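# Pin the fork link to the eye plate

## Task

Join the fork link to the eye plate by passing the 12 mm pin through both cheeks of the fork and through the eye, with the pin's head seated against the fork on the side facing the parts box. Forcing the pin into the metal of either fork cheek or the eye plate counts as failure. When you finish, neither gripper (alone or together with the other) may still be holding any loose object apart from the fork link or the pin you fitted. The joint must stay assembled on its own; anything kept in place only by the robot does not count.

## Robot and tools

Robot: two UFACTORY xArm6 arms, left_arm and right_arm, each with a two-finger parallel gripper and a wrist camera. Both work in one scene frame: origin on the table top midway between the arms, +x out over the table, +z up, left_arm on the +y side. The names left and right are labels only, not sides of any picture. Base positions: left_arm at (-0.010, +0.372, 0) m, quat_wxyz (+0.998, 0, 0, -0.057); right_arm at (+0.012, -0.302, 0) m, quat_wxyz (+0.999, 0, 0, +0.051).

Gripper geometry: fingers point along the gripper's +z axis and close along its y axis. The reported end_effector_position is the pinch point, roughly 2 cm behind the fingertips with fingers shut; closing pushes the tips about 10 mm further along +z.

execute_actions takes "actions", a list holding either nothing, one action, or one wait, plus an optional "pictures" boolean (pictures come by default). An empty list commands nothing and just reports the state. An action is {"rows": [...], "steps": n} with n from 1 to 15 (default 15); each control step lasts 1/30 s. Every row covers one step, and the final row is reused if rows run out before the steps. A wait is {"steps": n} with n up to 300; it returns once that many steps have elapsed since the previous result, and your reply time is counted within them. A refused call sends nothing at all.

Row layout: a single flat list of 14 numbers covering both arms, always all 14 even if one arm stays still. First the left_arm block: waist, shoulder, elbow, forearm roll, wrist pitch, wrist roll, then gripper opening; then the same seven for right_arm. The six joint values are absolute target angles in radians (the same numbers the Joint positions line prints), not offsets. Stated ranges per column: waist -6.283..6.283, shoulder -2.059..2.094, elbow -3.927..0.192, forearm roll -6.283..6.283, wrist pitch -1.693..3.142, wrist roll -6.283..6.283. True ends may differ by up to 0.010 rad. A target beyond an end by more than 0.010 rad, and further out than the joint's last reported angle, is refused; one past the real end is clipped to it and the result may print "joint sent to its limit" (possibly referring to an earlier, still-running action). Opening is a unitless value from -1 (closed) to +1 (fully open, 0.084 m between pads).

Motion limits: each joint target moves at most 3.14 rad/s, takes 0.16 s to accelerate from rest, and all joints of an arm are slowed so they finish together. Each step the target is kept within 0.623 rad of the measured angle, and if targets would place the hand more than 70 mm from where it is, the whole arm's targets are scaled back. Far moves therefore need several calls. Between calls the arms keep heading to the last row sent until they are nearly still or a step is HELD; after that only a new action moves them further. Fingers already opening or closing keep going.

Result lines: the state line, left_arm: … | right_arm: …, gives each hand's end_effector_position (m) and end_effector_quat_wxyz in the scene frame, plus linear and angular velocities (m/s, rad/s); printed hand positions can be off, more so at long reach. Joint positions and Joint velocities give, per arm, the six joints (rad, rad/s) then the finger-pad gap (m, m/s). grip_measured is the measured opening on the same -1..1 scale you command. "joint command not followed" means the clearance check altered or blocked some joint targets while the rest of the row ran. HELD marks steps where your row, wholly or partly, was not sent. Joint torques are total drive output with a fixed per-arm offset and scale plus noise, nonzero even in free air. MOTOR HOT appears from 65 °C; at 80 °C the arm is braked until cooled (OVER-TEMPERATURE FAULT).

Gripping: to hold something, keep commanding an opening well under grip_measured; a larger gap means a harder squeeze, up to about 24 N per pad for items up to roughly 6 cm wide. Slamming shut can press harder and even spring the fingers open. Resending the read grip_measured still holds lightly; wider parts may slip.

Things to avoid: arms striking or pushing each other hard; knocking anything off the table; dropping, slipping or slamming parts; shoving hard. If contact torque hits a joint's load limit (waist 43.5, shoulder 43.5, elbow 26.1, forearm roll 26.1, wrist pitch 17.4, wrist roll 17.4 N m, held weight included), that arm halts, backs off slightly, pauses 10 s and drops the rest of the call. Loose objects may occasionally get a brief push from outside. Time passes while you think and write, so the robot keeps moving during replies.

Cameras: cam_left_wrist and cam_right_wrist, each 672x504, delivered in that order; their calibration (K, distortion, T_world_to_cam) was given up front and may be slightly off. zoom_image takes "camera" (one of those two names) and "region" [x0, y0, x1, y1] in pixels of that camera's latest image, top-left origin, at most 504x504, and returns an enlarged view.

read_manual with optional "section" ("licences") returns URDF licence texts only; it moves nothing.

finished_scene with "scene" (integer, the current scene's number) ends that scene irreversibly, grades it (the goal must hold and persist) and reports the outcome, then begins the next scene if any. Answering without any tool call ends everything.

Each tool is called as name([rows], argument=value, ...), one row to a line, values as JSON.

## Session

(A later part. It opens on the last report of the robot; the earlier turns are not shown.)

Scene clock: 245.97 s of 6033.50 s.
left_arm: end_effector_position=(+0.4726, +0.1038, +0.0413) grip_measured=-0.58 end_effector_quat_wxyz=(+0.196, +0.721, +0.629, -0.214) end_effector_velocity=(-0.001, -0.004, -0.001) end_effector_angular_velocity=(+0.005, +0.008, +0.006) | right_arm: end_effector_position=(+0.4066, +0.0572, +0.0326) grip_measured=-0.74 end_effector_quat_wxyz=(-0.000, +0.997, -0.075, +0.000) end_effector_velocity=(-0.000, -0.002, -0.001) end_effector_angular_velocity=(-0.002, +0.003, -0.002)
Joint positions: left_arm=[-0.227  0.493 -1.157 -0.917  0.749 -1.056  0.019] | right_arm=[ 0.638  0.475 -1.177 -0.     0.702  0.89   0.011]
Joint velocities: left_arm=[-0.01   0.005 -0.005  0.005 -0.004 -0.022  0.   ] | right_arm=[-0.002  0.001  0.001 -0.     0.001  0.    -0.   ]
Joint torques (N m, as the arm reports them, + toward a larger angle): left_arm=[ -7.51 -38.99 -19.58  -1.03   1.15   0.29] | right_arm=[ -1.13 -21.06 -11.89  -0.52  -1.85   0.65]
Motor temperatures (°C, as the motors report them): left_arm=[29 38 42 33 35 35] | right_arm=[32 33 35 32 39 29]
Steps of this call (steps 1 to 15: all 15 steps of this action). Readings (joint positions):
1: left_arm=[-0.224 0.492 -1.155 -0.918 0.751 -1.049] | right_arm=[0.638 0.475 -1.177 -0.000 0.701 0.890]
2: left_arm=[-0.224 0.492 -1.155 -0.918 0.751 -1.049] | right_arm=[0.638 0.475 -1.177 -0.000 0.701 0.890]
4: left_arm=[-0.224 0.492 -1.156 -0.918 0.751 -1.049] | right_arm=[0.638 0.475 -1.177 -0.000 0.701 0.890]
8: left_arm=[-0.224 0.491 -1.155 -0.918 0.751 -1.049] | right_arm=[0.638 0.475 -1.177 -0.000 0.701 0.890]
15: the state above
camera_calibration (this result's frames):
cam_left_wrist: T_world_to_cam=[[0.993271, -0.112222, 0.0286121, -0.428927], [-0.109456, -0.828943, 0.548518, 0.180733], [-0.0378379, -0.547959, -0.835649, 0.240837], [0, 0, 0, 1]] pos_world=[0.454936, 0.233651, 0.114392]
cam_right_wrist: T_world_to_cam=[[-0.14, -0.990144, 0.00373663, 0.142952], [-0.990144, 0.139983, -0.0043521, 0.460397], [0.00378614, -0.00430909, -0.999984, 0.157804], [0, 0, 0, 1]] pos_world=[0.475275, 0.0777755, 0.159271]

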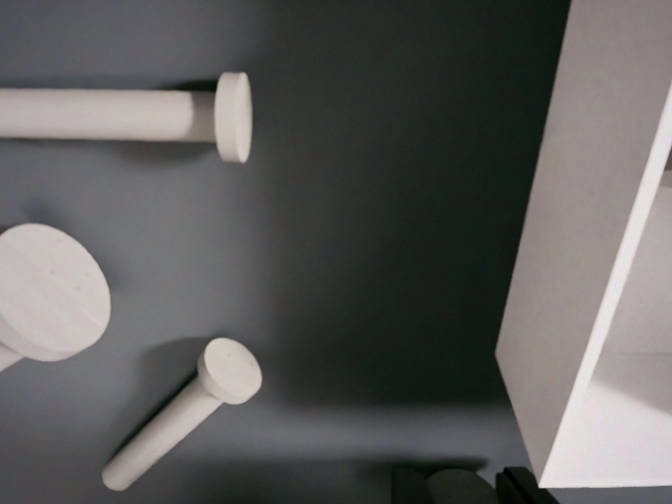

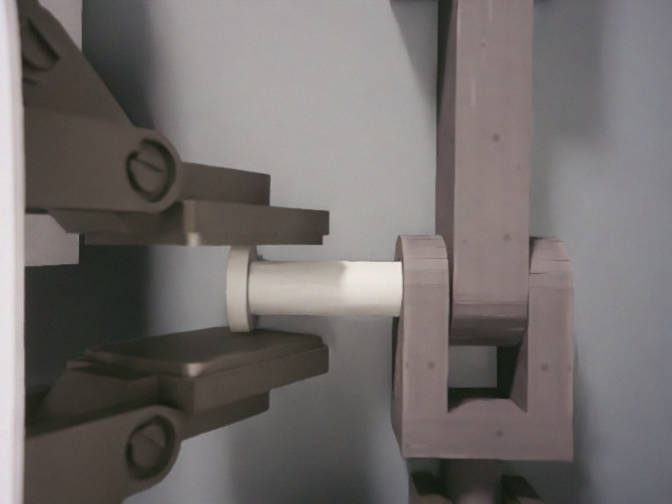

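execute_actions([
  {"rows":[[-0.2244,0.4858,-1.1514,-0.918,0.751,-1.049,-0.7,0.6376,0.4749,-1.1766,0,0.7015,0.8896,-0.6]]},
], pictures=false)

execute_actions([
  {"steps":15},
], pictures=false)

execute_actions([
  {"rows":[[-0.228,0.4876,-1.1541,-0.918,0.751,-1.053,-0.7,0.6376,0.4749,-1.1766,0,0.7015,0.8896,-0.6],[-0.228,0.4876,-1.1541,-0.918,0.751,-1.053,-0.7,0.6376,0.4749,-1.1766,0,0.7015,0.8896,-0.6],[-0.228,0.4876,-1.1541,-0.918,0.751,-1.053,-0.7,0.6376,0.4749,-1.1766,0,0.7015,0.8896,-0.6],[-0.228,0.4876,-1.1541,-0.918,0.751,-1.053,-0.7,0.6376,0.4749,-1.1766,0,0.7015,0.8896,-0.6],[-0.228,0.4876,-1.1541,-0.918,0.751,-1.053,-0.7,0.6376,0.4749,-1.1766,0,0.7015,0.8896,-0.6],[-0.2316,0.4894,-1.1568,-0.918,0.751,-1.058,-0.7,0.6376,0.4749,-1.1766,0,0.7015,0.8896,-0.6],[-0.2316,0.4894,-1.1568,-0.918,0.751,-1.058,-0.7,0.6376,0.4749,-1.1766,0,0.7015,0.8896,-0.6],[-0.2316,0.4894,-1.1568,-0.918,0.751,-1.058,-0.7,0.6376,0.4749,-1.1766,0,0.7015,0.8896,-0.6],[-0.2316,0.4894,-1.1568,-0.918,0.751,-1.058,-0.7,0.6376,0.4749,-1.1766,0,0.7015,0.8896,-0.6],[-0.2316,0.4894,-1.1568,-0.918,0.751,-1.058,-0.7,0.6376,0.4749,-1.1766,0,0.7015,0.8896,-0.6],[-0.2352,0.4912,-1.1595,-0.918,0.751,-1.062,-0.7,0.6376,0.4749,-1.1766,0,0.7015,0.8896,-0.6]]},
])

Scene clock: 264.00 s of 6033.50 s.
left_arm: end_effector_position=(+0.4716, +0.1040, +0.0431) grip_measured=-0.58 end_effector_quat_wxyz=(+0.197, +0.723, +0.627, -0.214) end_effector_velocity=(+0.001, +0.004, +0.002) end_effector_angular_velocity=(+0.002, -0.004, +0.001) | right_arm: end_effector_position=(+0.4067, +0.0571, +0.0325) grip_measured=-0.62 end_effector_quat_wxyz=(-0.000, +0.997, -0.075, +0.000) end_effector_velocity=(-0.001, +0.001, -0.000) end_effector_angular_velocity=(+0.000, -0.000, +0.002)
Joint positions: left_arm=[-0.226  0.487 -1.152 -0.919  0.751 -1.049  0.019] | right_arm=[ 0.637  0.475 -1.177 -0.     0.701  0.89   0.017]
Joint velocities: left_arm=[ 0.007 -0.008  0.006  0.005  0.     0.002 -0.001] | right_arm=[ 0.002 -0.     0.     0.    -0.    -0.     0.   ]
Joint torques (N m, as the arm reports them, + toward a larger angle): left_arm=[  9.38 -43.3  -14.01   2.57  -1.32   0.08] | right_arm=[  0.   -21.26 -11.64  -0.33  -1.52   0.64]
Motor temperatures (°C, as the motors report them): left_arm=[29 38 41 33 35 35] | right_arm=[32 33 35 32 39 29]
Steps of this call (steps 1 to 15: the robot went on to your last target; steps 16 to 90: nothing new was sent; then 14.53 s passed at rest; steps 91 to 105: all 15 steps of this action). Readings (joint positions):
91: left_arm=[-0.231 0.493 -1.159 -0.918 0.751 -1.058] | right_arm=[0.638 0.475 -1.177 0.000 0.701 0.890]
92: left_arm=[-0.230 0.492 -1.158 -0.918 0.751 -1.056] | right_arm=[0.637 0.475 -1.177 -0.000 0.701 0.890]
94: left_arm=[-0.228 0.489 -1.155 -0.918 0.751 -1.053] | right_arm=[0.636 0.475 -1.177 -0.000 0.701 0.890]
98: left_arm=[-0.227 0.488 -1.153 -0.919 0.751 -1.050] | right_arm=[0.637 0.475 -1.177 -0.000 0.701 0.890]
105: the state above

Scene clock: 264.50 s of 6033.50 s.
left_arm: end_effector_position=(+0.4718, +0.1048, +0.0434) grip_measured=-0.58 end_effector_quat_wxyz=(+0.197, +0.723, +0.627, -0.214) end_effector_velocity=(+0.000, +0.000, -0.000) end_effector_angular_velocity=(+0.000, +0.000, +0.002) | right_arm: end_effector_position=(+0.4066, +0.0572, +0.0325) grip_measured=-0.62 end_effector_quat_wxyz=(-0.000, +0.997, -0.075, +0.000) end_effector_velocity=(-0.000, +0.000, +0.000) end_effector_angular_velocity=(+0.000, -0.000, +0.000)
Joint positions: left_arm=[-0.225  0.485 -1.151 -0.918  0.752 -1.049  0.018] | right_arm=[ 0.638  0.475 -1.177 -0.     0.701  0.89   0.017]
Joint velocities: left_arm=[ 0.     0.001 -0.    -0.    -0.001 -0.001  0.   ] | right_arm=[ 0. -0.  0.  0.  0.  0. -0.]
Joint torques (N m, as the arm reports them, + toward a larger angle): left_arm=[  9.97 -40.42 -14.25   2.6   -2.15   0.23] | right_arm=[ -0.34 -21.35 -11.58  -0.3   -1.57   0.62]
Motor temperatures (°C, as the motors report them): left_arm=[29 38 41 33 35 35] | right_arm=[32 33 35 32 39 29]
Steps of this call (steps 1 to 15: the robot went on to your last target). Readings (joint positions):
1: left_arm=[-0.226 0.486 -1.152 -0.918 0.752 -1.049] | right_arm=[0.637 0.475 -1.177 -0.000 0.701 0.890]
2: left_arm=[-0.226 0.486 -1.152 -0.918 0.752 -1.049] | right_arm=[0.637 0.475 -1.177 -0.000 0.701 0.890]
4: left_arm=[-0.225 0.486 -1.152 -0.918 0.752 -1.049] | right_arm=[0.638 0.475 -1.177 -0.000 0.701 0.890]
8: left_arm=[-0.225 0.485 -1.151 -0.918 0.752 -1.049] | right_arm=[0.638 0.475 -1.177 -0.000 0.701 0.890]
15: the state above
All arms were judged still, so your last target was given up. Only a new action makes them travel on or press farther. Fingers that are still opening or closing keep moving.

Scene clock: 265.00 s of 6033.50 s.
left_arm: end_effector_position=(+0.4717, +0.1009, +0.0428) grip_measured=-0.58 end_effector_quat_wxyz=(+0.196, +0.722, +0.628, -0.215) end_effector_velocity=(-0.002, -0.017, +0.004) end_effector_angular_velocity=(-0.008, +0.001, -0.014) | right_arm: end_effector_position=(+0.4066, +0.0572, +0.0325) grip_measured=-0.62 end_effector_quat_wxyz=(-0.000, +0.997, -0.075, +0.000) end_effector_velocity=(+0.000, +0.000, +0.000) end_effector_angular_velocity=(+0.000, -0.000, -0.001)
Joint positions: left_arm=[-0.232  0.491 -1.158 -0.917  0.75  -1.061  0.018] | right_arm=[ 0.638  0.475 -1.177 -0.     0.701  0.89   0.017]
Joint velocities: left_arm=[-0.027  0.007 -0.02  -0.005  0.006 -0.014  0.   ] | right_arm=[ 0.    -0.    -0.     0.    -0.     0.001  0.   ]
Joint torques (N m, as the arm reports them, + toward a larger angle): left_arm=[  0.3  -39.3  -18.11  -0.13  -0.88   0.23] | right_arm=[ -0.59 -21.59 -11.65  -0.43  -1.44   0.53]
Motor temperatures (°C, as the motors report them): left_arm=[29 38 41 33 35 35] | right_arm=[32 33 35 32 39 29]
Steps of this call (steps 1 to 15: all 15 steps of this action). Readings (joint positions):
1: left_arm=[-0.225 0.485 -1.151 -0.918 0.752 -1.049] | right_arm=[0.638 0.475 -1.177 -0.000 0.701 0.890]
2: left_arm=[-0.225 0.486 -1.152 -0.918 0.752 -1.050] | right_arm=[0.638 0.475 -1.177 -0.000 0.701 0.890]
4: left_arm=[-0.226 0.486 -1.152 -0.917 0.751 -1.051] | right_arm=[0.638 0.475 -1.177 -0.000 0.701 0.890]
8: left_arm=[-0.226 0.487 -1.153 -0.917 0.750 -1.055] | right_arm=[0.638 0.475 -1.177 -0.000 0.701 0.890]
15: the state above
camera_calibration (this result's frames):
cam_left_wrist: T_world_to_cam=[[0.993117, -0.113719, 0.028031, -0.428161], [-0.11033, -0.82801, 0.549751, 0.17771], [-0.0393069, -0.54906, -0.834858, 0.241259], [0, 0, 0, 1]] pos_world=[0.454304, 0.230921, 0.115723]
cam_right_wrist: T_world_to_cam=[[-0.140124, -0.990127, 0.00377995, 0.142957], [-0.990127, 0.140108, -0.00431104, 0.460404], [0.00373887, -0.00434671, -0.999984, 0.157785], [0, 0, 0, 1]] pos_world=[0.475301, 0.0777255, 0.159227]

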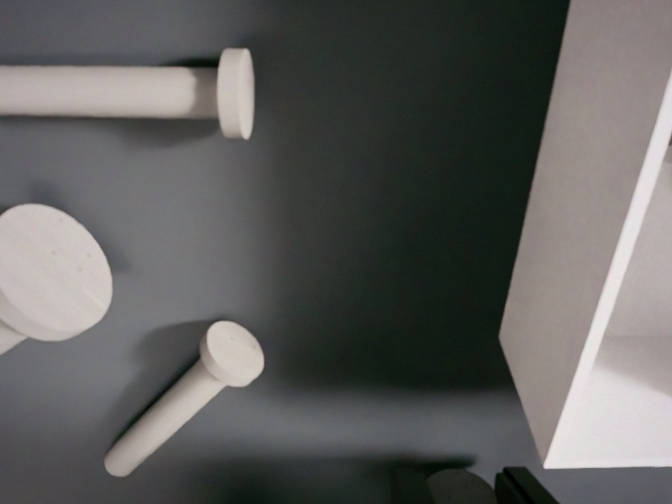

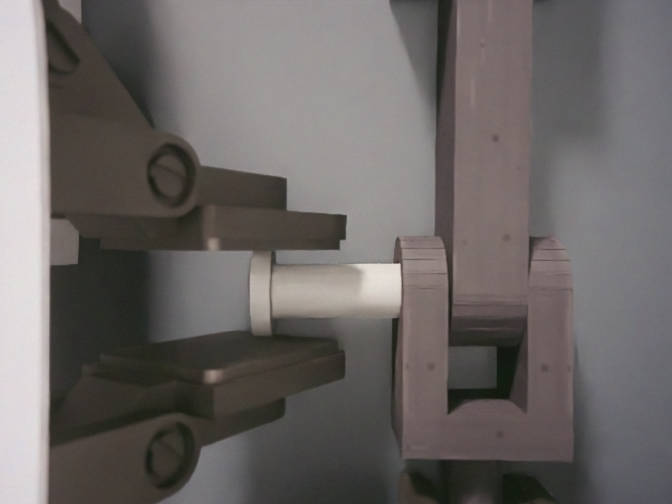

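In the eye. Continue to Δ16.

execute_actions([
  {"rows":[[-0.2388,0.493,-1.1622,-0.918,0.751,-1.066,-0.75,0.6376,0.4749,-1.1766,0,0.7015,0.8896,-0.6],[-0.2388,0.493,-1.1622,-0.918,0.751,-1.066,-0.75,0.6376,0.4749,-1.1766,0,0.7015,0.8896,-0.6],[-0.2388,0.493,-1.1622,-0.918,0.751,-1.066,-0.75,0.6376,0.4749,-1.1766,0,0.7015,0.8896,-0.6],[-0.2424,0.4948,-1.1649,-0.918,0.751,-1.07,-0.75,0.6376,0.4749,-1.1766,0,0.7015,0.8896,-0.6],[-0.2424,0.4948,-1.1649,-0.918,0.751,-1.07,-0.75,0.6376,0.4749,-1.1766,0,0.7015,0.8896,-0.6],[-0.2424,0.4948,-1.1649,-0.918,0.751,-1.07,-0.75,0.6376,0.4749,-1.1766,0,0.7015,0.8896,-0.6],[-0.246,0.4966,-1.1676,-0.918,0.751,-1.074,-0.75,0.6376,0.4749,-1.1766,0,0.7015,0.8896,-0.6],[-0.246,0.4966,-1.1676,-0.918,0.751,-1.074,-0.75,0.6376,0.4749,-1.1766,0,0.7015,0.8896,-0.6],[-0.246,0.4966,-1.1676,-0.918,0.751,-1.074,-0.75,0.6376,0.4749,-1.1766,0,0.7015,0.8896,-0.6],[-0.2496,0.4984,-1.1703,-0.918,0.751,-1.079,-0.75,0.6376,0.4749,-1.1766,0,0.7015,0.8896,-0.6]]},
])

Scene clock: 275.00 s of 6033.50 s.
left_arm: end_effector_position=(+0.4706, +0.0919, +0.0430) grip_measured=-0.58 end_effector_quat_wxyz=(+0.194, +0.721, +0.628, -0.217) end_effector_velocity=(-0.001, -0.006, +0.000) end_effector_angular_velocity=(-0.000, +0.005, +0.001) | right_arm: end_effector_position=(+0.4066, +0.0572, +0.0325) grip_measured=-0.62 end_effector_quat_wxyz=(-0.000, +0.997, -0.075, +0.000) end_effector_velocity=(-0.000, -0.000, -0.001) end_effector_angular_velocity=(-0.002, +0.002, +0.000)
Joint positions: left_arm=[-0.248  0.498 -1.169 -0.918  0.75  -1.078  0.018] | right_arm=[ 0.638  0.475 -1.177  0.     0.701  0.89   0.017]
Joint velocities: left_arm=[-0.01   0.005 -0.008 -0.     0.    -0.014  0.   ] | right_arm=[-0.     0.001  0.     0.     0.001 -0.    -0.   ]
Joint torques (N m, as the arm reports them, + toward a larger angle): left_arm=[ -4.41 -40.87 -19.27  -0.62   0.24  -0.07] | right_arm=[  0.34 -21.34 -11.66  -0.3   -1.59   0.62]
Motor temperatures (°C, as the motors report them): left_arm=[29 38 41 33 35 35] | right_arm=[32 33 35 32 39 29]
Steps of this call (steps 1 to 15: the robot went on to your last target; steps 16 to 90: nothing new was sent; then 6.50 s passed at rest; steps 91 to 105: all 15 steps of this action). Readings (joint positions):
91: left_arm=[-0.235 0.491 -1.160 -0.918 0.751 -1.062] | right_arm=[0.638 0.475 -1.177 0.000 0.702 0.890]
92: left_arm=[-0.236 0.492 -1.160 -0.918 0.751 -1.063] | right_arm=[0.638 0.475 -1.177 0.000 0.701 0.890]
94: left_arm=[-0.237 0.492 -1.161 -0.918 0.751 -1.065] | right_arm=[0.638 0.475 -1.177 -0.000 0.702 0.890]
98: left_arm=[-0.241 0.495 -1.164 -0.918 0.751 -1.069] | right_arm=[0.638 0.475 -1.177 -0.000 0.701 0.890]
105: the state above
camera_calibration (this result's frames):
cam_left_wrist: T_world_to_cam=[[0.993082, -0.115275, 0.0223515, -0.42771], [-0.10845, -0.827457, 0.550956, 0.169074], [-0.0450166, -0.549569, -0.834235, 0.239113], [0, 0, 0, 1]] pos_world=[0.453851, 0.222006, 0.115884]
cam_right_wrist: T_world_to_cam=[[-0.140124, -0.990127, 0.00377981, 0.142957], [-0.990127, 0.140107, -0.00431109, 0.460404], [0.00373895, -0.00434658, -0.999984, 0.157785], [0, 0, 0, 1]] pos_world=[0.4753, 0.0777257, 0.159227]

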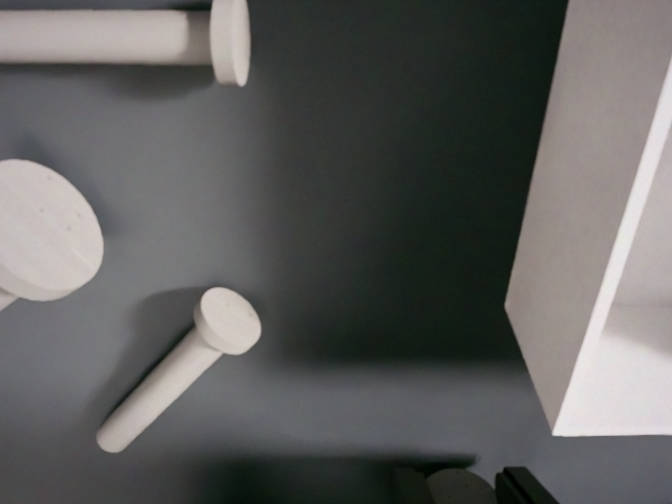

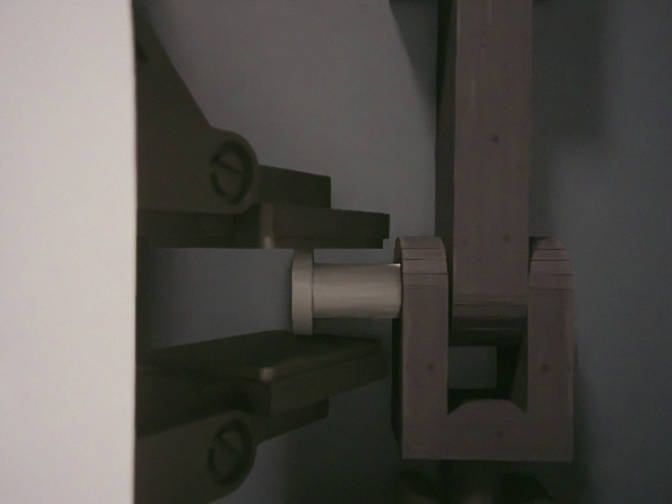

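execute_actions([
  {"rows":[[-0.2496,0.4984,-1.1703,-0.918,0.751,-1.079,-0.45,0.6376,0.4749,-1.1766,0,0.7015,0.8896,-0.6],[-0.2496,0.4984,-1.1703,-0.918,0.751,-1.079,-0.45,0.6376,0.4749,-1.1766,0,0.7015,0.8896,-0.6],[-0.2496,0.4984,-1.1703,-0.918,0.751,-1.079,-0.45,0.6376,0.4749,-1.1766,0,0.7015,0.8896,-0.6],[-0.2496,0.4984,-1.1703,-0.918,0.751,-1.079,-0.45,0.6376,0.4749,-1.1766,0,0.7015,0.8896,-0.6],[-0.2092,0.4918,-1.1464,-0.918,0.751,-1.031,-0.45,0.6376,0.4749,-1.1766,0,0.7015,0.8896,-0.6]]},
], pictures=false)

execute_actions([
  {"rows":[[-0.2092,0.4918,-1.1464,-0.918,0.751,-1.031,-0.45,0.6376,0.4749,-1.1766,0,0.7015,0.8896,-0.6],[-0.2092,0.4918,-1.1464,-0.918,0.751,-1.031,-0.45,0.6376,0.4749,-1.1766,0,0.7015,0.8896,-0.6],[-0.2092,0.4918,-1.1464,-0.918,0.751,-1.031,-0.45,0.6376,0.4749,-1.1766,0,0.7015,0.8896,-0.6],[-0.2092,0.4918,-1.1464,-0.918,0.751,-1.031,-0.45,0.6376,0.4749,-1.1766,0,0.7015,0.8896,-0.6],[-0.2092,0.4918,-1.1464,-0.918,0.751,-1.031,-1,0.6376,0.4749,-1.1766,0,0.7015,0.8896,-0.6]],"steps":12},
], pictures=false)

execute_actions([
  {"rows":[[-0.2136,0.494,-1.1498,-0.918,0.751,-1.037,-1,0.6376,0.4749,-1.1766,0,0.7015,0.8896,-0.6],[-0.2136,0.494,-1.1498,-0.918,0.751,-1.037,-1,0.6376,0.4749,-1.1766,0,0.7015,0.8896,-0.6],[-0.2136,0.494,-1.1498,-0.918,0.751,-1.037,-1,0.6376,0.4749,-1.1766,0,0.7015,0.8896,-0.6],[-0.2172,0.4958,-1.1525,-0.918,0.751,-1.041,-1,0.6376,0.4749,-1.1766,0,0.7015,0.8896,-0.6],[-0.2172,0.4958,-1.1525,-0.918,0.751,-1.041,-1,0.6376,0.4749,-1.1766,0,0.7015,0.8896,-0.6],[-0.2172,0.4958,-1.1525,-0.918,0.751,-1.041,-1,0.6376,0.4749,-1.1766,0,0.7015,0.8896,-0.6],[-0.2208,0.4976,-1.1552,-0.918,0.751,-1.045,-1,0.6376,0.4749,-1.1766,0,0.7015,0.8896,-0.6],[-0.2208,0.4976,-1.1552,-0.918,0.751,-1.045,-1,0.6376,0.4749,-1.1766,0,0.7015,0.8896,-0.6],[-0.2208,0.4976,-1.1552,-0.918,0.751,-1.045,-1,0.6376,0.4749,-1.1766,0,0.7015,0.8896,-0.6],[-0.2244,0.4994,-1.1579,-0.918,0.751,-1.049,-1,0.6376,0.4749,-1.1766,0,0.7015,0.8896,-0.6],[-0.2244,0.4994,-1.1579,-0.918,0.751,-1.049,-1,0.6376,0.4749,-1.1766,0,0.7015,0.8896,-0.6],[-0.2244,0.4994,-1.1579,-0.918,0.751,-1.049,-1,0.6376,0.4749,-1.1766,0,0.7015,0.8896,-0.6],[-0.228,0.5012,-1.1606,-0.918,0.751,-1.053,-1,0.6376,0.4749,-1.1766,0,0.7015,0.8896,-0.6]]},
], pictures=false)

execute_actions([
  {"rows":[[-0.2316,0.503,-1.1633,-0.918,0.751,-1.058,-1,0.6376,0.4749,-1.1766,0,0.7015,0.8896,-0.6],[-0.2316,0.503,-1.1633,-0.918,0.751,-1.058,-1,0.6376,0.4749,-1.1766,0,0.7015,0.8896,-0.6],[-0.2316,0.503,-1.1633,-0.918,0.751,-1.058,-1,0.6376,0.4749,-1.1766,0,0.7015,0.8896,-0.6],[-0.2352,0.5048,-1.166,-0.918,0.751,-1.062,-1,0.6376,0.4749,-1.1766,0,0.7015,0.8896,-0.6],[-0.2352,0.5048,-1.166,-0.918,0.751,-1.062,-1,0.6376,0.4749,-1.1766,0,0.7015,0.8896,-0.6],[-0.2352,0.5048,-1.166,-0.918,0.751,-1.062,-1,0.6376,0.4749,-1.1766,0,0.7015,0.8896,-0.6],[-0.2388,0.5066,-1.1687,-0.918,0.751,-1.066,-1,0.6376,0.4749,-1.1766,0,0.7015,0.8896,-0.6],[-0.2388,0.5066,-1.1687,-0.918,0.751,-1.066,-1,0.6376,0.4749,-1.1766,0,0.7015,0.8896,-0.6],[-0.2388,0.5066,-1.1687,-0.918,0.751,-1.066,-1,0.6376,0.4749,-1.1766,0,0.7015,0.8896,-0.6],[-0.2424,0.5084,-1.1714,-0.918,0.751,-1.07,-1,0.6376,0.4749,-1.1766,0,0.7015,0.8896,-0.6]]},
], pictures=false)

execute_actions([
  {"steps":10},
])

Scene clock: 306.83 s of 6033.50 s.
left_arm: end_effector_position=(+0.4722, +0.1121, +0.0386) grip_measured=-0.47 end_effector_quat_wxyz=(+0.196, +0.723, +0.627, -0.214) end_effector_velocity=(+0.004, +0.009, -0.001) end_effector_angular_velocity=(+0.003, -0.013, -0.000) | right_arm: end_effector_position=(+0.4067, +0.0574, +0.0326) grip_measured=-0.62 end_effector_quat_wxyz=(-0.000, +0.997, -0.075, +0.000) end_effector_velocity=(-0.002, -0.001, -0.002) end_effector_angular_velocity=(-0.004, +0.004, +0.000)
Joint positions: left_arm=[-0.212  0.492 -1.148 -0.918  0.752 -1.033  0.024] | right_arm=[ 0.638  0.475 -1.177  0.     0.701  0.89   0.017]
Joint velocities: left_arm=[ 0.016 -0.002  0.006  0.002 -0.006  0.02  -0.   ] | right_arm=[ 0.     0.001  0.003 -0.     0.003  0.    -0.   ]
Joint torques (N m, as the arm reports them, + toward a larger angle): left_arm=[ -0.73 -38.46 -16.86   0.27  -0.6    0.1 ] | right_arm=[ -0.25 -21.53 -11.7   -0.21  -1.6    0.55]
Motor temperatures (°C, as the motors report them): left_arm=[29 38 42 33 35 35] | right_arm=[32 33 35 32 38 29]
Steps of this call (steps 1 to 15: the robot went on to your last target; steps 16 to 90: nothing new was sent; then 28.33 s passed at rest; steps 91 to 105: all 15 steps of this action). Readings (joint positions):
91: left_arm=[-0.250 0.498 -1.170 -0.918 0.751 -1.079] | right_arm=[0.638 0.475 -1.177 0.000 0.702 0.890]
92: left_arm=[-0.250 0.498 -1.171 -0.918 0.752 -1.079] | right_arm=[0.638 0.475 -1.176 -0.000 0.702 0.890]
94: left_arm=[-0.251 0.498 -1.171 -0.918 0.752 -1.078] | right_arm=[0.637 0.474 -1.175 -0.000 0.703 0.889]
98: left_arm=[-0.233 0.493 -1.160 -0.919 0.754 -1.054] | right_arm=[0.638 0.475 -1.177 0.000 0.701 0.890]
105: the state above

Scene clock: 307.23 s of 6033.50 s.
left_arm: end_effector_position=(+0.4725, +0.1135, +0.0382) grip_measured=-1.00 end_effector_quat_wxyz=(+0.196, +0.723, +0.628, -0.213) end_effector_velocity=(-0.001, +0.001, -0.001) end_effector_angular_velocity=(+0.001, +0.001, -0.000) | right_arm: end_effector_position=(+0.4066, +0.0572, +0.0325) grip_measured=-0.62 end_effector_quat_wxyz=(-0.000, +0.997, -0.075, +0.000) end_effector_velocity=(-0.000, +0.001, +0.000) end_effector_angular_velocity=(+0.001, -0.001, +0.001)
Joint positions: left_arm=[-0.209  0.492 -1.146 -0.918  0.751 -1.031  0.   ] | right_arm=[ 0.638  0.475 -1.177  0.     0.701  0.89   0.017]
Joint velocities: left_arm=[ 0.001  0.     0.002 -0.    -0.     0.002  0.   ] | right_arm=[ 0.001 -0.001  0.    -0.    -0.001  0.    -0.   ]
Joint torques (N m, as the arm reports them, + toward a larger angle): left_arm=[ -0.3  -38.17 -16.87   0.28  -0.79   0.39] | right_arm=[ -0.12 -21.62 -11.81  -0.29  -1.59   0.56]
Motor temperatures (°C, as the motors report them): left_arm=[29 38 42 33 35 35] | right_arm=[32 33 35 32 38 29]
Steps of this call (steps 1 to 12: all 12 steps of this action). Readings (joint positions):
1: left_arm=[-0.211 0.492 -1.147 -0.918 0.752 -1.032] | right_arm=[0.638 0.475 -1.177 0.000 0.701 0.890]
2: left_arm=[-0.211 0.492 -1.147 -0.918 0.752 -1.032] | right_arm=[0.638 0.475 -1.177 0.000 0.701 0.890]
4: left_arm=[-0.210 0.492 -1.147 -0.918 0.751 -1.032] | right_arm=[0.638 0.475 -1.177 0.000 0.701 0.890]
8: left_arm=[-0.210 0.492 -1.147 -0.918 0.751 -1.031] | right_arm=[0.638 0.475 -1.177 0.000 0.701 0.890]
12: the state above

Scene clock: 307.73 s of 6033.50 s.
left_arm: end_effector_position=(+0.4718, +0.1048, +0.0381) grip_measured=-1.00 end_effector_quat_wxyz=(+0.194, +0.722, +0.628, -0.215) end_effector_velocity=(-0.003, -0.020, -0.000) end_effector_angular_velocity=(-0.000, +0.011, -0.009) | right_arm: end_effector_position=(+0.4066, +0.0572, +0.0325) grip_measured=-0.62 end_effector_quat_wxyz=(-0.000, +0.997, -0.075, +0.000) end_effector_velocity=(+0.000, -0.000, -0.000) end_effector_angular_velocity=(+0.001, -0.001, -0.000)
Joint positions: left_arm=[-0.225  0.5   -1.158 -0.918  0.751 -1.05   0.   ] | right_arm=[ 0.638  0.475 -1.177  0.     0.701  0.89   0.017]
Joint velocities: left_arm=[-0.036  0.017 -0.026  0.001  0.001 -0.034  0.   ] | right_arm=[-0.001  0.001 -0.    -0.    -0.002 -0.    -0.   ]
Joint torques (N m, as the arm reports them, + toward a larger angle): left_arm=[ -0.61 -38.94 -16.8    0.42  -0.69   0.25] | right_arm=[ -0.03 -21.49 -11.7   -0.27  -1.53   0.61]
Motor temperatures (°C, as the motors report them): left_arm=[29 38 42 33 35 35] | right_arm=[32 33 35 32 38 29]
Steps of this call (steps 1 to 15: all 15 steps of this action). Readings (joint positions):
1: left_arm=[-0.209 0.492 -1.147 -0.918 0.751 -1.031] | right_arm=[0.638 0.475 -1.177 0.000 0.701 0.890]
2: left_arm=[-0.210 0.492 -1.147 -0.918 0.751 -1.032] | right_arm=[0.638 0.475 -1.177 0.000 0.701 0.890]
4: left_arm=[-0.212 0.493 -1.149 -0.918 0.751 -1.035] | right_arm=[0.638 0.475 -1.177 0.000 0.701 0.890]
8: left_arm=[-0.217 0.495 -1.152 -0.918 0.751 -1.040] | right_arm=[0.638 0.475 -1.177 0.000 0.701 0.890]
15: the state above

Scene clock: 308.23 s of 6033.50 s.
left_arm: end_effector_position=(+0.4707, +0.0956, +0.0381) grip_measured=-1.00 end_effector_quat_wxyz=(+0.192, +0.722, +0.629, -0.218) end_effector_velocity=(-0.000, -0.006, +0.000) end_effector_angular_velocity=(-0.000, +0.003, +0.000) | right_arm: end_effector_position=(+0.4066, +0.0572, +0.0325) grip_measured=-0.62 end_effector_quat_wxyz=(-0.000, +0.997, -0.075, +0.000) end_effector_velocity=(+0.001, -0.001, +0.000) end_effector_angular_velocity=(+0.000, -0.000, -0.003)
Joint positions: left_arm=[-0.242  0.508 -1.171 -0.918  0.751 -1.069  0.   ] | right_arm=[ 0.638  0.475 -1.177  0.     0.701  0.89   0.017]
Joint velocities: left_arm=[-0.01   0.005 -0.009  0.    -0.    -0.013  0.   ] | right_arm=[-0.004 -0.001 -0.    -0.     0.    -0.     0.   ]
Joint torques (N m, as the arm reports them, + toward a larger angle): left_arm=[  0.29 -39.06 -16.83   0.32  -0.57   0.34] | right_arm=[ -0.1  -21.6  -11.72  -0.25  -1.57   0.65]
Motor temperatures (°C, as the motors report them): left_arm=[29 38 42 33 35 35] | right_arm=[32 33 35 32 38 29]
Steps of this call (steps 1 to 15: all 15 steps of this action). Readings (joint positions):
1: left_arm=[-0.226 0.500 -1.159 -0.918 0.751 -1.051] | right_arm=[0.638 0.475 -1.177 -0.000 0.701 0.890]
2: left_arm=[-0.227 0.501 -1.160 -0.918 0.751 -1.052] | right_arm=[0.638 0.475 -1.177 -0.000 0.701 0.890]
4: left_arm=[-0.230 0.502 -1.162 -0.918 0.751 -1.055] | right_arm=[0.638 0.475 -1.177 -0.000 0.701 0.890]
8: left_arm=[-0.234 0.504 -1.165 -0.918 0.751 -1.061] | right_arm=[0.638 0.475 -1.177 0.000 0.702 0.890]
15: the state above

Scene clock: 308.57 s of 6033.50 s.
left_arm: end_effector_position=(+0.4707, +0.0952, +0.0381) grip_measured=-1.00 end_effector_quat_wxyz=(+0.192, +0.721, +0.629, -0.218) end_effector_velocity=(+0.000, -0.001, +0.000) end_effector_angular_velocity=(-0.000, -0.001, +0.000) | right_arm: end_effector_position=(+0.4066, +0.0572, +0.0325) grip_measured=-0.62 end_effector_quat_wxyz=(-0.000, +0.997, -0.075, +0.000) end_effector_velocity=(-0.001, +0.001, -0.000) end_effector_angular_velocity=(-0.000, -0.000, +0.002)
Joint positions: left_arm=[-0.242  0.508 -1.171 -0.918  0.751 -1.07   0.   ] | right_arm=[ 0.638  0.475 -1.177 -0.     0.702  0.89   0.017]
Joint velocities: left_arm=[-0.001  0.    -0.001 -0.     0.    -0.001  0.   ] | right_arm=[ 0.002  0.001 -0.    -0.    -0.    -0.     0.   ]
Joint torques (N m, as the arm reports them, + toward a larger angle): left_arm=[ -0.43 -38.56 -17.01   0.31  -0.67   0.35] | right_arm=[  0.03 -21.48 -11.7   -0.34  -1.6    0.54]
Motor temperatures (°C, as the motors report them): left_arm=[29 38 42 33 35 35] | right_arm=[32 33 35 32 38 29]
Steps of this call (steps 1 to 10: the robot went on to your last target). Readings (joint positions):
1: left_arm=[-0.242 0.508 -1.171 -0.918 0.751 -1.069] | right_arm=[0.638 0.475 -1.177 -0.000 0.701 0.890]
2: left_arm=[-0.242 0.508 -1.171 -0.918 0.751 -1.069] | right_arm=[0.638 0.475 -1.177 -0.000 0.701 0.890]
4: left_arm=[-0.242 0.508 -1.171 -0.918 0.751 -1.070] | right_arm=[0.638 0.475 -1.177 0.000 0.702 0.890]
8: left_arm=[-0.242 0.508 -1.171 -0.918 0.751 -1.070] | right_arm=[0.638 0.475 -1.177 0.000 0.702 0.890]
10: the state above
camera_calibration (this result's frames):
cam_left_wrist: T_world_to_cam=[[0.993084, -0.116013, 0.0180516, -0.427117], [-0.106778, -0.828495, 0.549723, 0.173797], [-0.0488193, -0.547848, -0.835152, 0.238466], [0, 0, 0, 1]] pos_world=[0.454362, 0.225082, 0.111325]
cam_right_wrist: T_world_to_cam=[[-0.140124, -0.990127, 0.00377988, 0.142957], [-0.990127, 0.140108, -0.00431104, 0.460404], [0.00373889, -0.00434664, -0.999984, 0.157785], [0, 0, 0, 1]] pos_world=[0.4753, 0.0777257, 0.159227]

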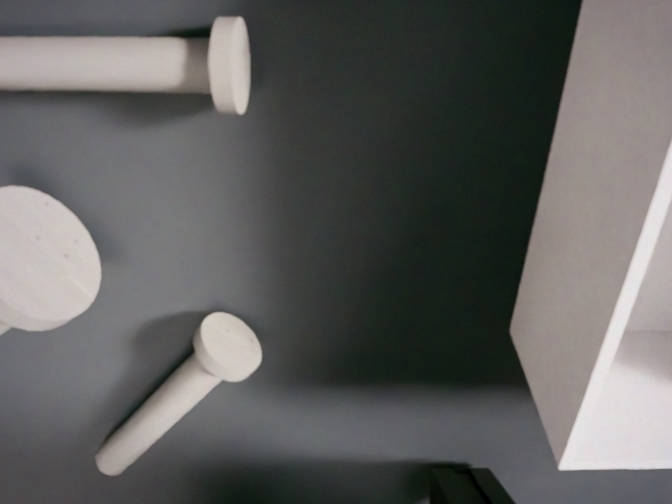

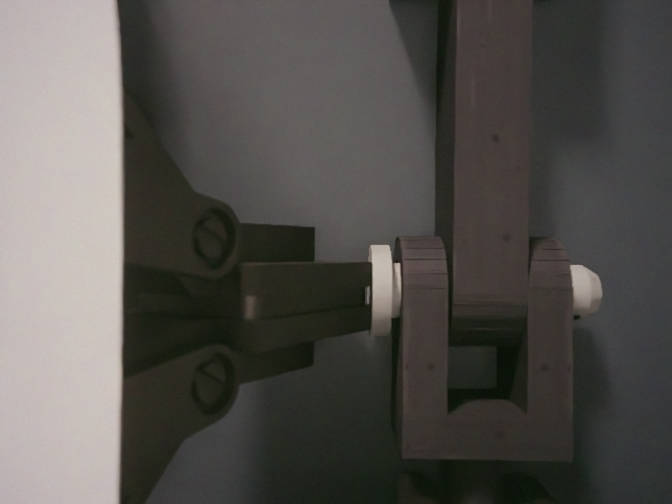

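execute_actions([
  {"rows":[[-0.2475,0.5110,-1.1752,-0.918,0.751,-1.076,-1,0.6376,0.4749,-1.1766,0,0.7015,0.8896,-0.6]],"steps":15},
])

execute_actions([
  {"rows":[[-0.228,0.49,-1.155,-0.918,0.751,-1.053,-1,0.6376,0.4749,-1.1766,0,0.7015,0.8896,-0.2]],"steps":15},
])

Scene clock: 317.17 s of 6033.50 s.
left_arm: end_effector_position=(+0.4705, +0.0925, +0.0381) grip_measured=-1.00 end_effector_quat_wxyz=(+0.191, +0.721, +0.629, -0.219) end_effector_velocity=(-0.001, -0.000, -0.001) end_effector_angular_velocity=(+0.001, +0.002, -0.001) | right_arm: end_effector_position=(+0.4066, +0.0572, +0.0325) grip_measured=-0.62 end_effector_quat_wxyz=(-0.000, +0.997, -0.075, +0.000) end_effector_velocity=(-0.000, -0.001, -0.001) end_effector_angular_velocity=(-0.001, +0.001, -0.001)
Joint positions: left_arm=[-0.247  0.511 -1.175 -0.918  0.751 -1.076  0.   ] | right_arm=[ 0.638  0.475 -1.177 -0.     0.702  0.89   0.017]
Joint velocities: left_arm=[-0.001  0.001  0.001  0.     0.     0.     0.   ] | right_arm=[-0.001  0.001  0.    -0.     0.001 -0.     0.   ]
Joint torques (N m, as the arm reports them, + toward a larger angle): left_arm=[ -1.53 -39.   -17.07   0.48  -0.39   0.28] | right_arm=[ -0.03 -21.36 -11.69  -0.42  -1.53   0.55]
Motor temperatures (°C, as the motors report them): left_arm=[29 38 41 33 35 35] | right_arm=[32 33 35 32 38 29]
Steps of this call (steps 1 to 15: the robot went on to your last target; steps 16 to 90: nothing new was sent; then 5.10 s passed at rest; steps 91 to 105: all 15 steps of this action). Readings (joint positions):
91: left_arm=[-0.242 0.508 -1.171 -0.918 0.751 -1.070] | right_arm=[0.638 0.475 -1.177 0.000 0.701 0.890]
92: left_arm=[-0.243 0.509 -1.172 -0.918 0.751 -1.071] | right_arm=[0.638 0.475 -1.177 0.000 0.701 0.890]
94: left_arm=[-0.245 0.510 -1.174 -0.918 0.751 -1.074] | right_arm=[0.638 0.475 -1.177 0.000 0.701 0.890]
98: left_arm=[-0.247 0.511 -1.175 -0.918 0.751 -1.075] | right_arm=[0.638 0.475 -1.177 -0.000 0.701 0.890]
105: the state above
camera_calibration (this result's frames):
cam_left_wrist: T_world_to_cam=[[0.993136, -0.115853, 0.0161082, -0.427153], [-0.105573, -0.828565, 0.54985, 0.170972], [-0.0503549, -0.547776, -0.835108, 0.237682], [0, 0, 0, 1]] pos_world=[0.45424, 0.222371, 0.111362]
cam_right_wrist: T_world_to_cam=[[-0.140124, -0.990127, 0.00377985, 0.142957], [-0.990127, 0.140107, -0.00431115, 0.460404], [0.003739, -0.00434662, -0.999984, 0.157785], [0, 0, 0, 1]] pos_world=[0.4753, 0.0777257, 0.159227]

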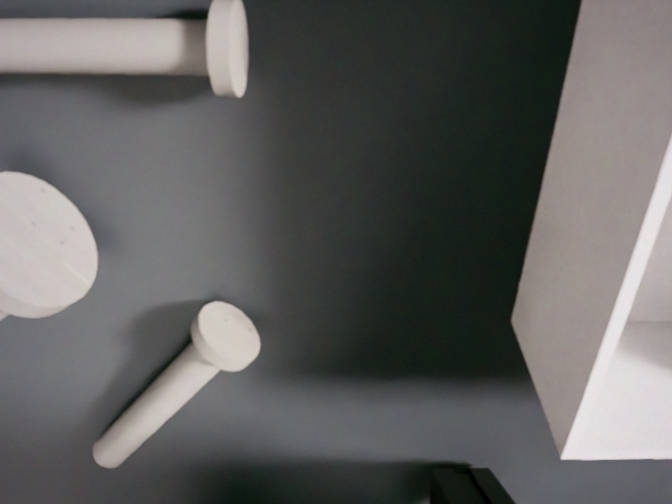

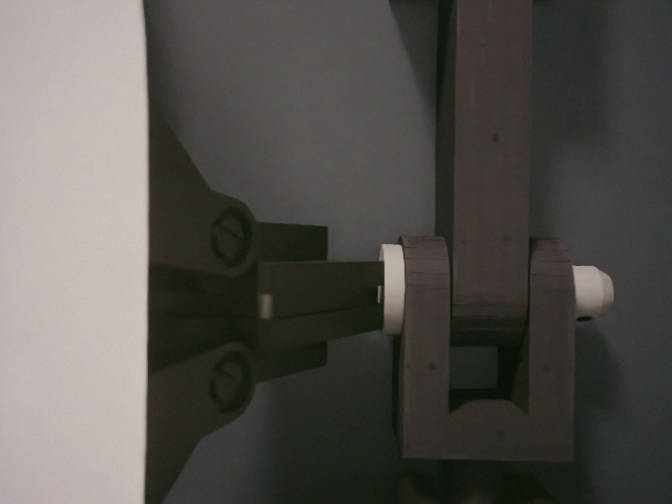

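Scene clock: 317.67 s of 6033.50 s.
left_arm: end_effector_position=(+0.4715, +0.1030, +0.0421) grip_measured=-1.00 end_effector_quat_wxyz=(+0.196, +0.722, +0.627, -0.215) end_effector_velocity=(+0.001, +0.001, +0.001) end_effector_angular_velocity=(-0.000, -0.004, -0.000) | right_arm: end_effector_position=(+0.4066, +0.0572, +0.0325) grip_measured=-0.22 end_effector_quat_wxyz=(-0.000, +0.997, -0.075, +0.000) end_effector_velocity=(-0.000, +0.000, -0.000) end_effector_angular_velocity=(-0.000, +0.000, +0.001)
Joint positions: left_arm=[-0.228  0.49  -1.155 -0.918  0.751 -1.053  0.   ] | right_arm=[ 0.638  0.475 -1.177 -0.     0.702  0.89   0.035]
Joint velocities: left_arm=[ 0.002 -0.002  0.     0.001 -0.     0.003  0.   ] | right_arm=[ 0.001  0.001 -0.    -0.    -0.     0.    -0.   ]
Joint torques (N m, as the arm reports them, + toward a larger angle): left_arm=[ -0.22 -38.74 -16.84   0.42  -0.78   0.25] | right_arm=[ -0.11 -21.69 -11.77  -0.31  -1.51   0.56]
Motor temperatures (°C, as the motors report them): left_arm=[29 38 41 33 35 35] | right_arm=[32 33 35 32 38 29]
Steps of this call (steps 1 to 15: all 15 steps of this action). Readings (joint positions):
1: left_arm=[-0.247 0.511 -1.175 -0.918 0.751 -1.076] | right_arm=[0.638 0.475 -1.177 -0.000 0.702 0.890]
2: left_arm=[-0.245 0.508 -1.172 -0.918 0.751 -1.072] | right_arm=[0.638 0.475 -1.177 -0.000 0.702 0.890]
4: left_arm=[-0.237 0.499 -1.163 -0.918 0.751 -1.063] | right_arm=[0.638 0.475 -1.177 0.000 0.701 0.890]
8: left_arm=[-0.230 0.492 -1.157 -0.918 0.751 -1.055] | right_arm=[0.638 0.475 -1.177 -0.000 0.701 0.890]
15: the state above
camera_calibration (this result's frames):
cam_left_wrist: T_world_to_cam=[[0.992828, -0.115951, 0.0291151, -0.427408], [-0.112772, -0.827493, 0.550034, 0.180866], [-0.0396844, -0.549373, -0.834635, 0.241933], [0, 0, 0, 1]] pos_world=[0.45434, 0.233018, 0.114887]
cam_right_wrist: T_world_to_cam=[[-0.140124, -0.990127, 0.00378018, 0.142957], [-0.990127, 0.140107, -0.00431079, 0.460404], [0.0037386, -0.00434691, -0.999984, 0.157785], [0, 0, 0, 1]] pos_world=[0.4753, 0.0777257, 0.159227]

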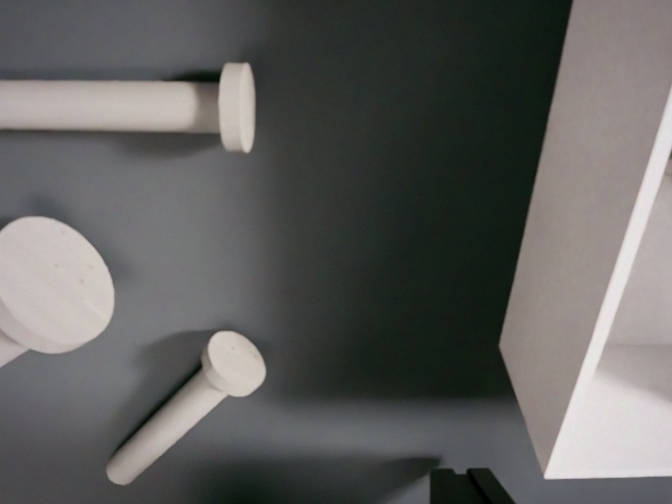

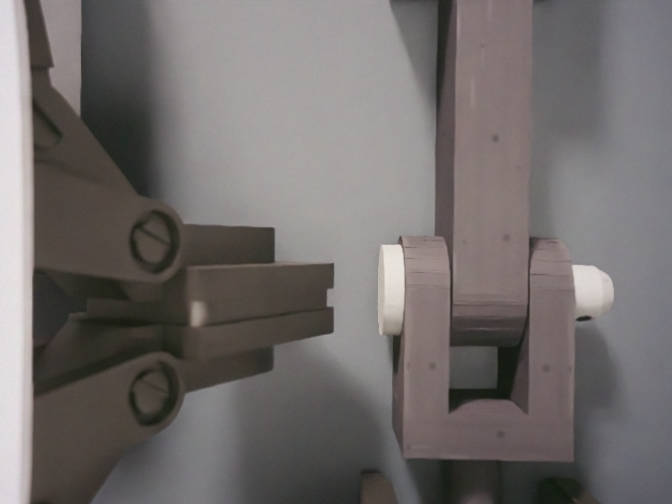

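finished_scene(scene=2)

The scene is finished: the task was done.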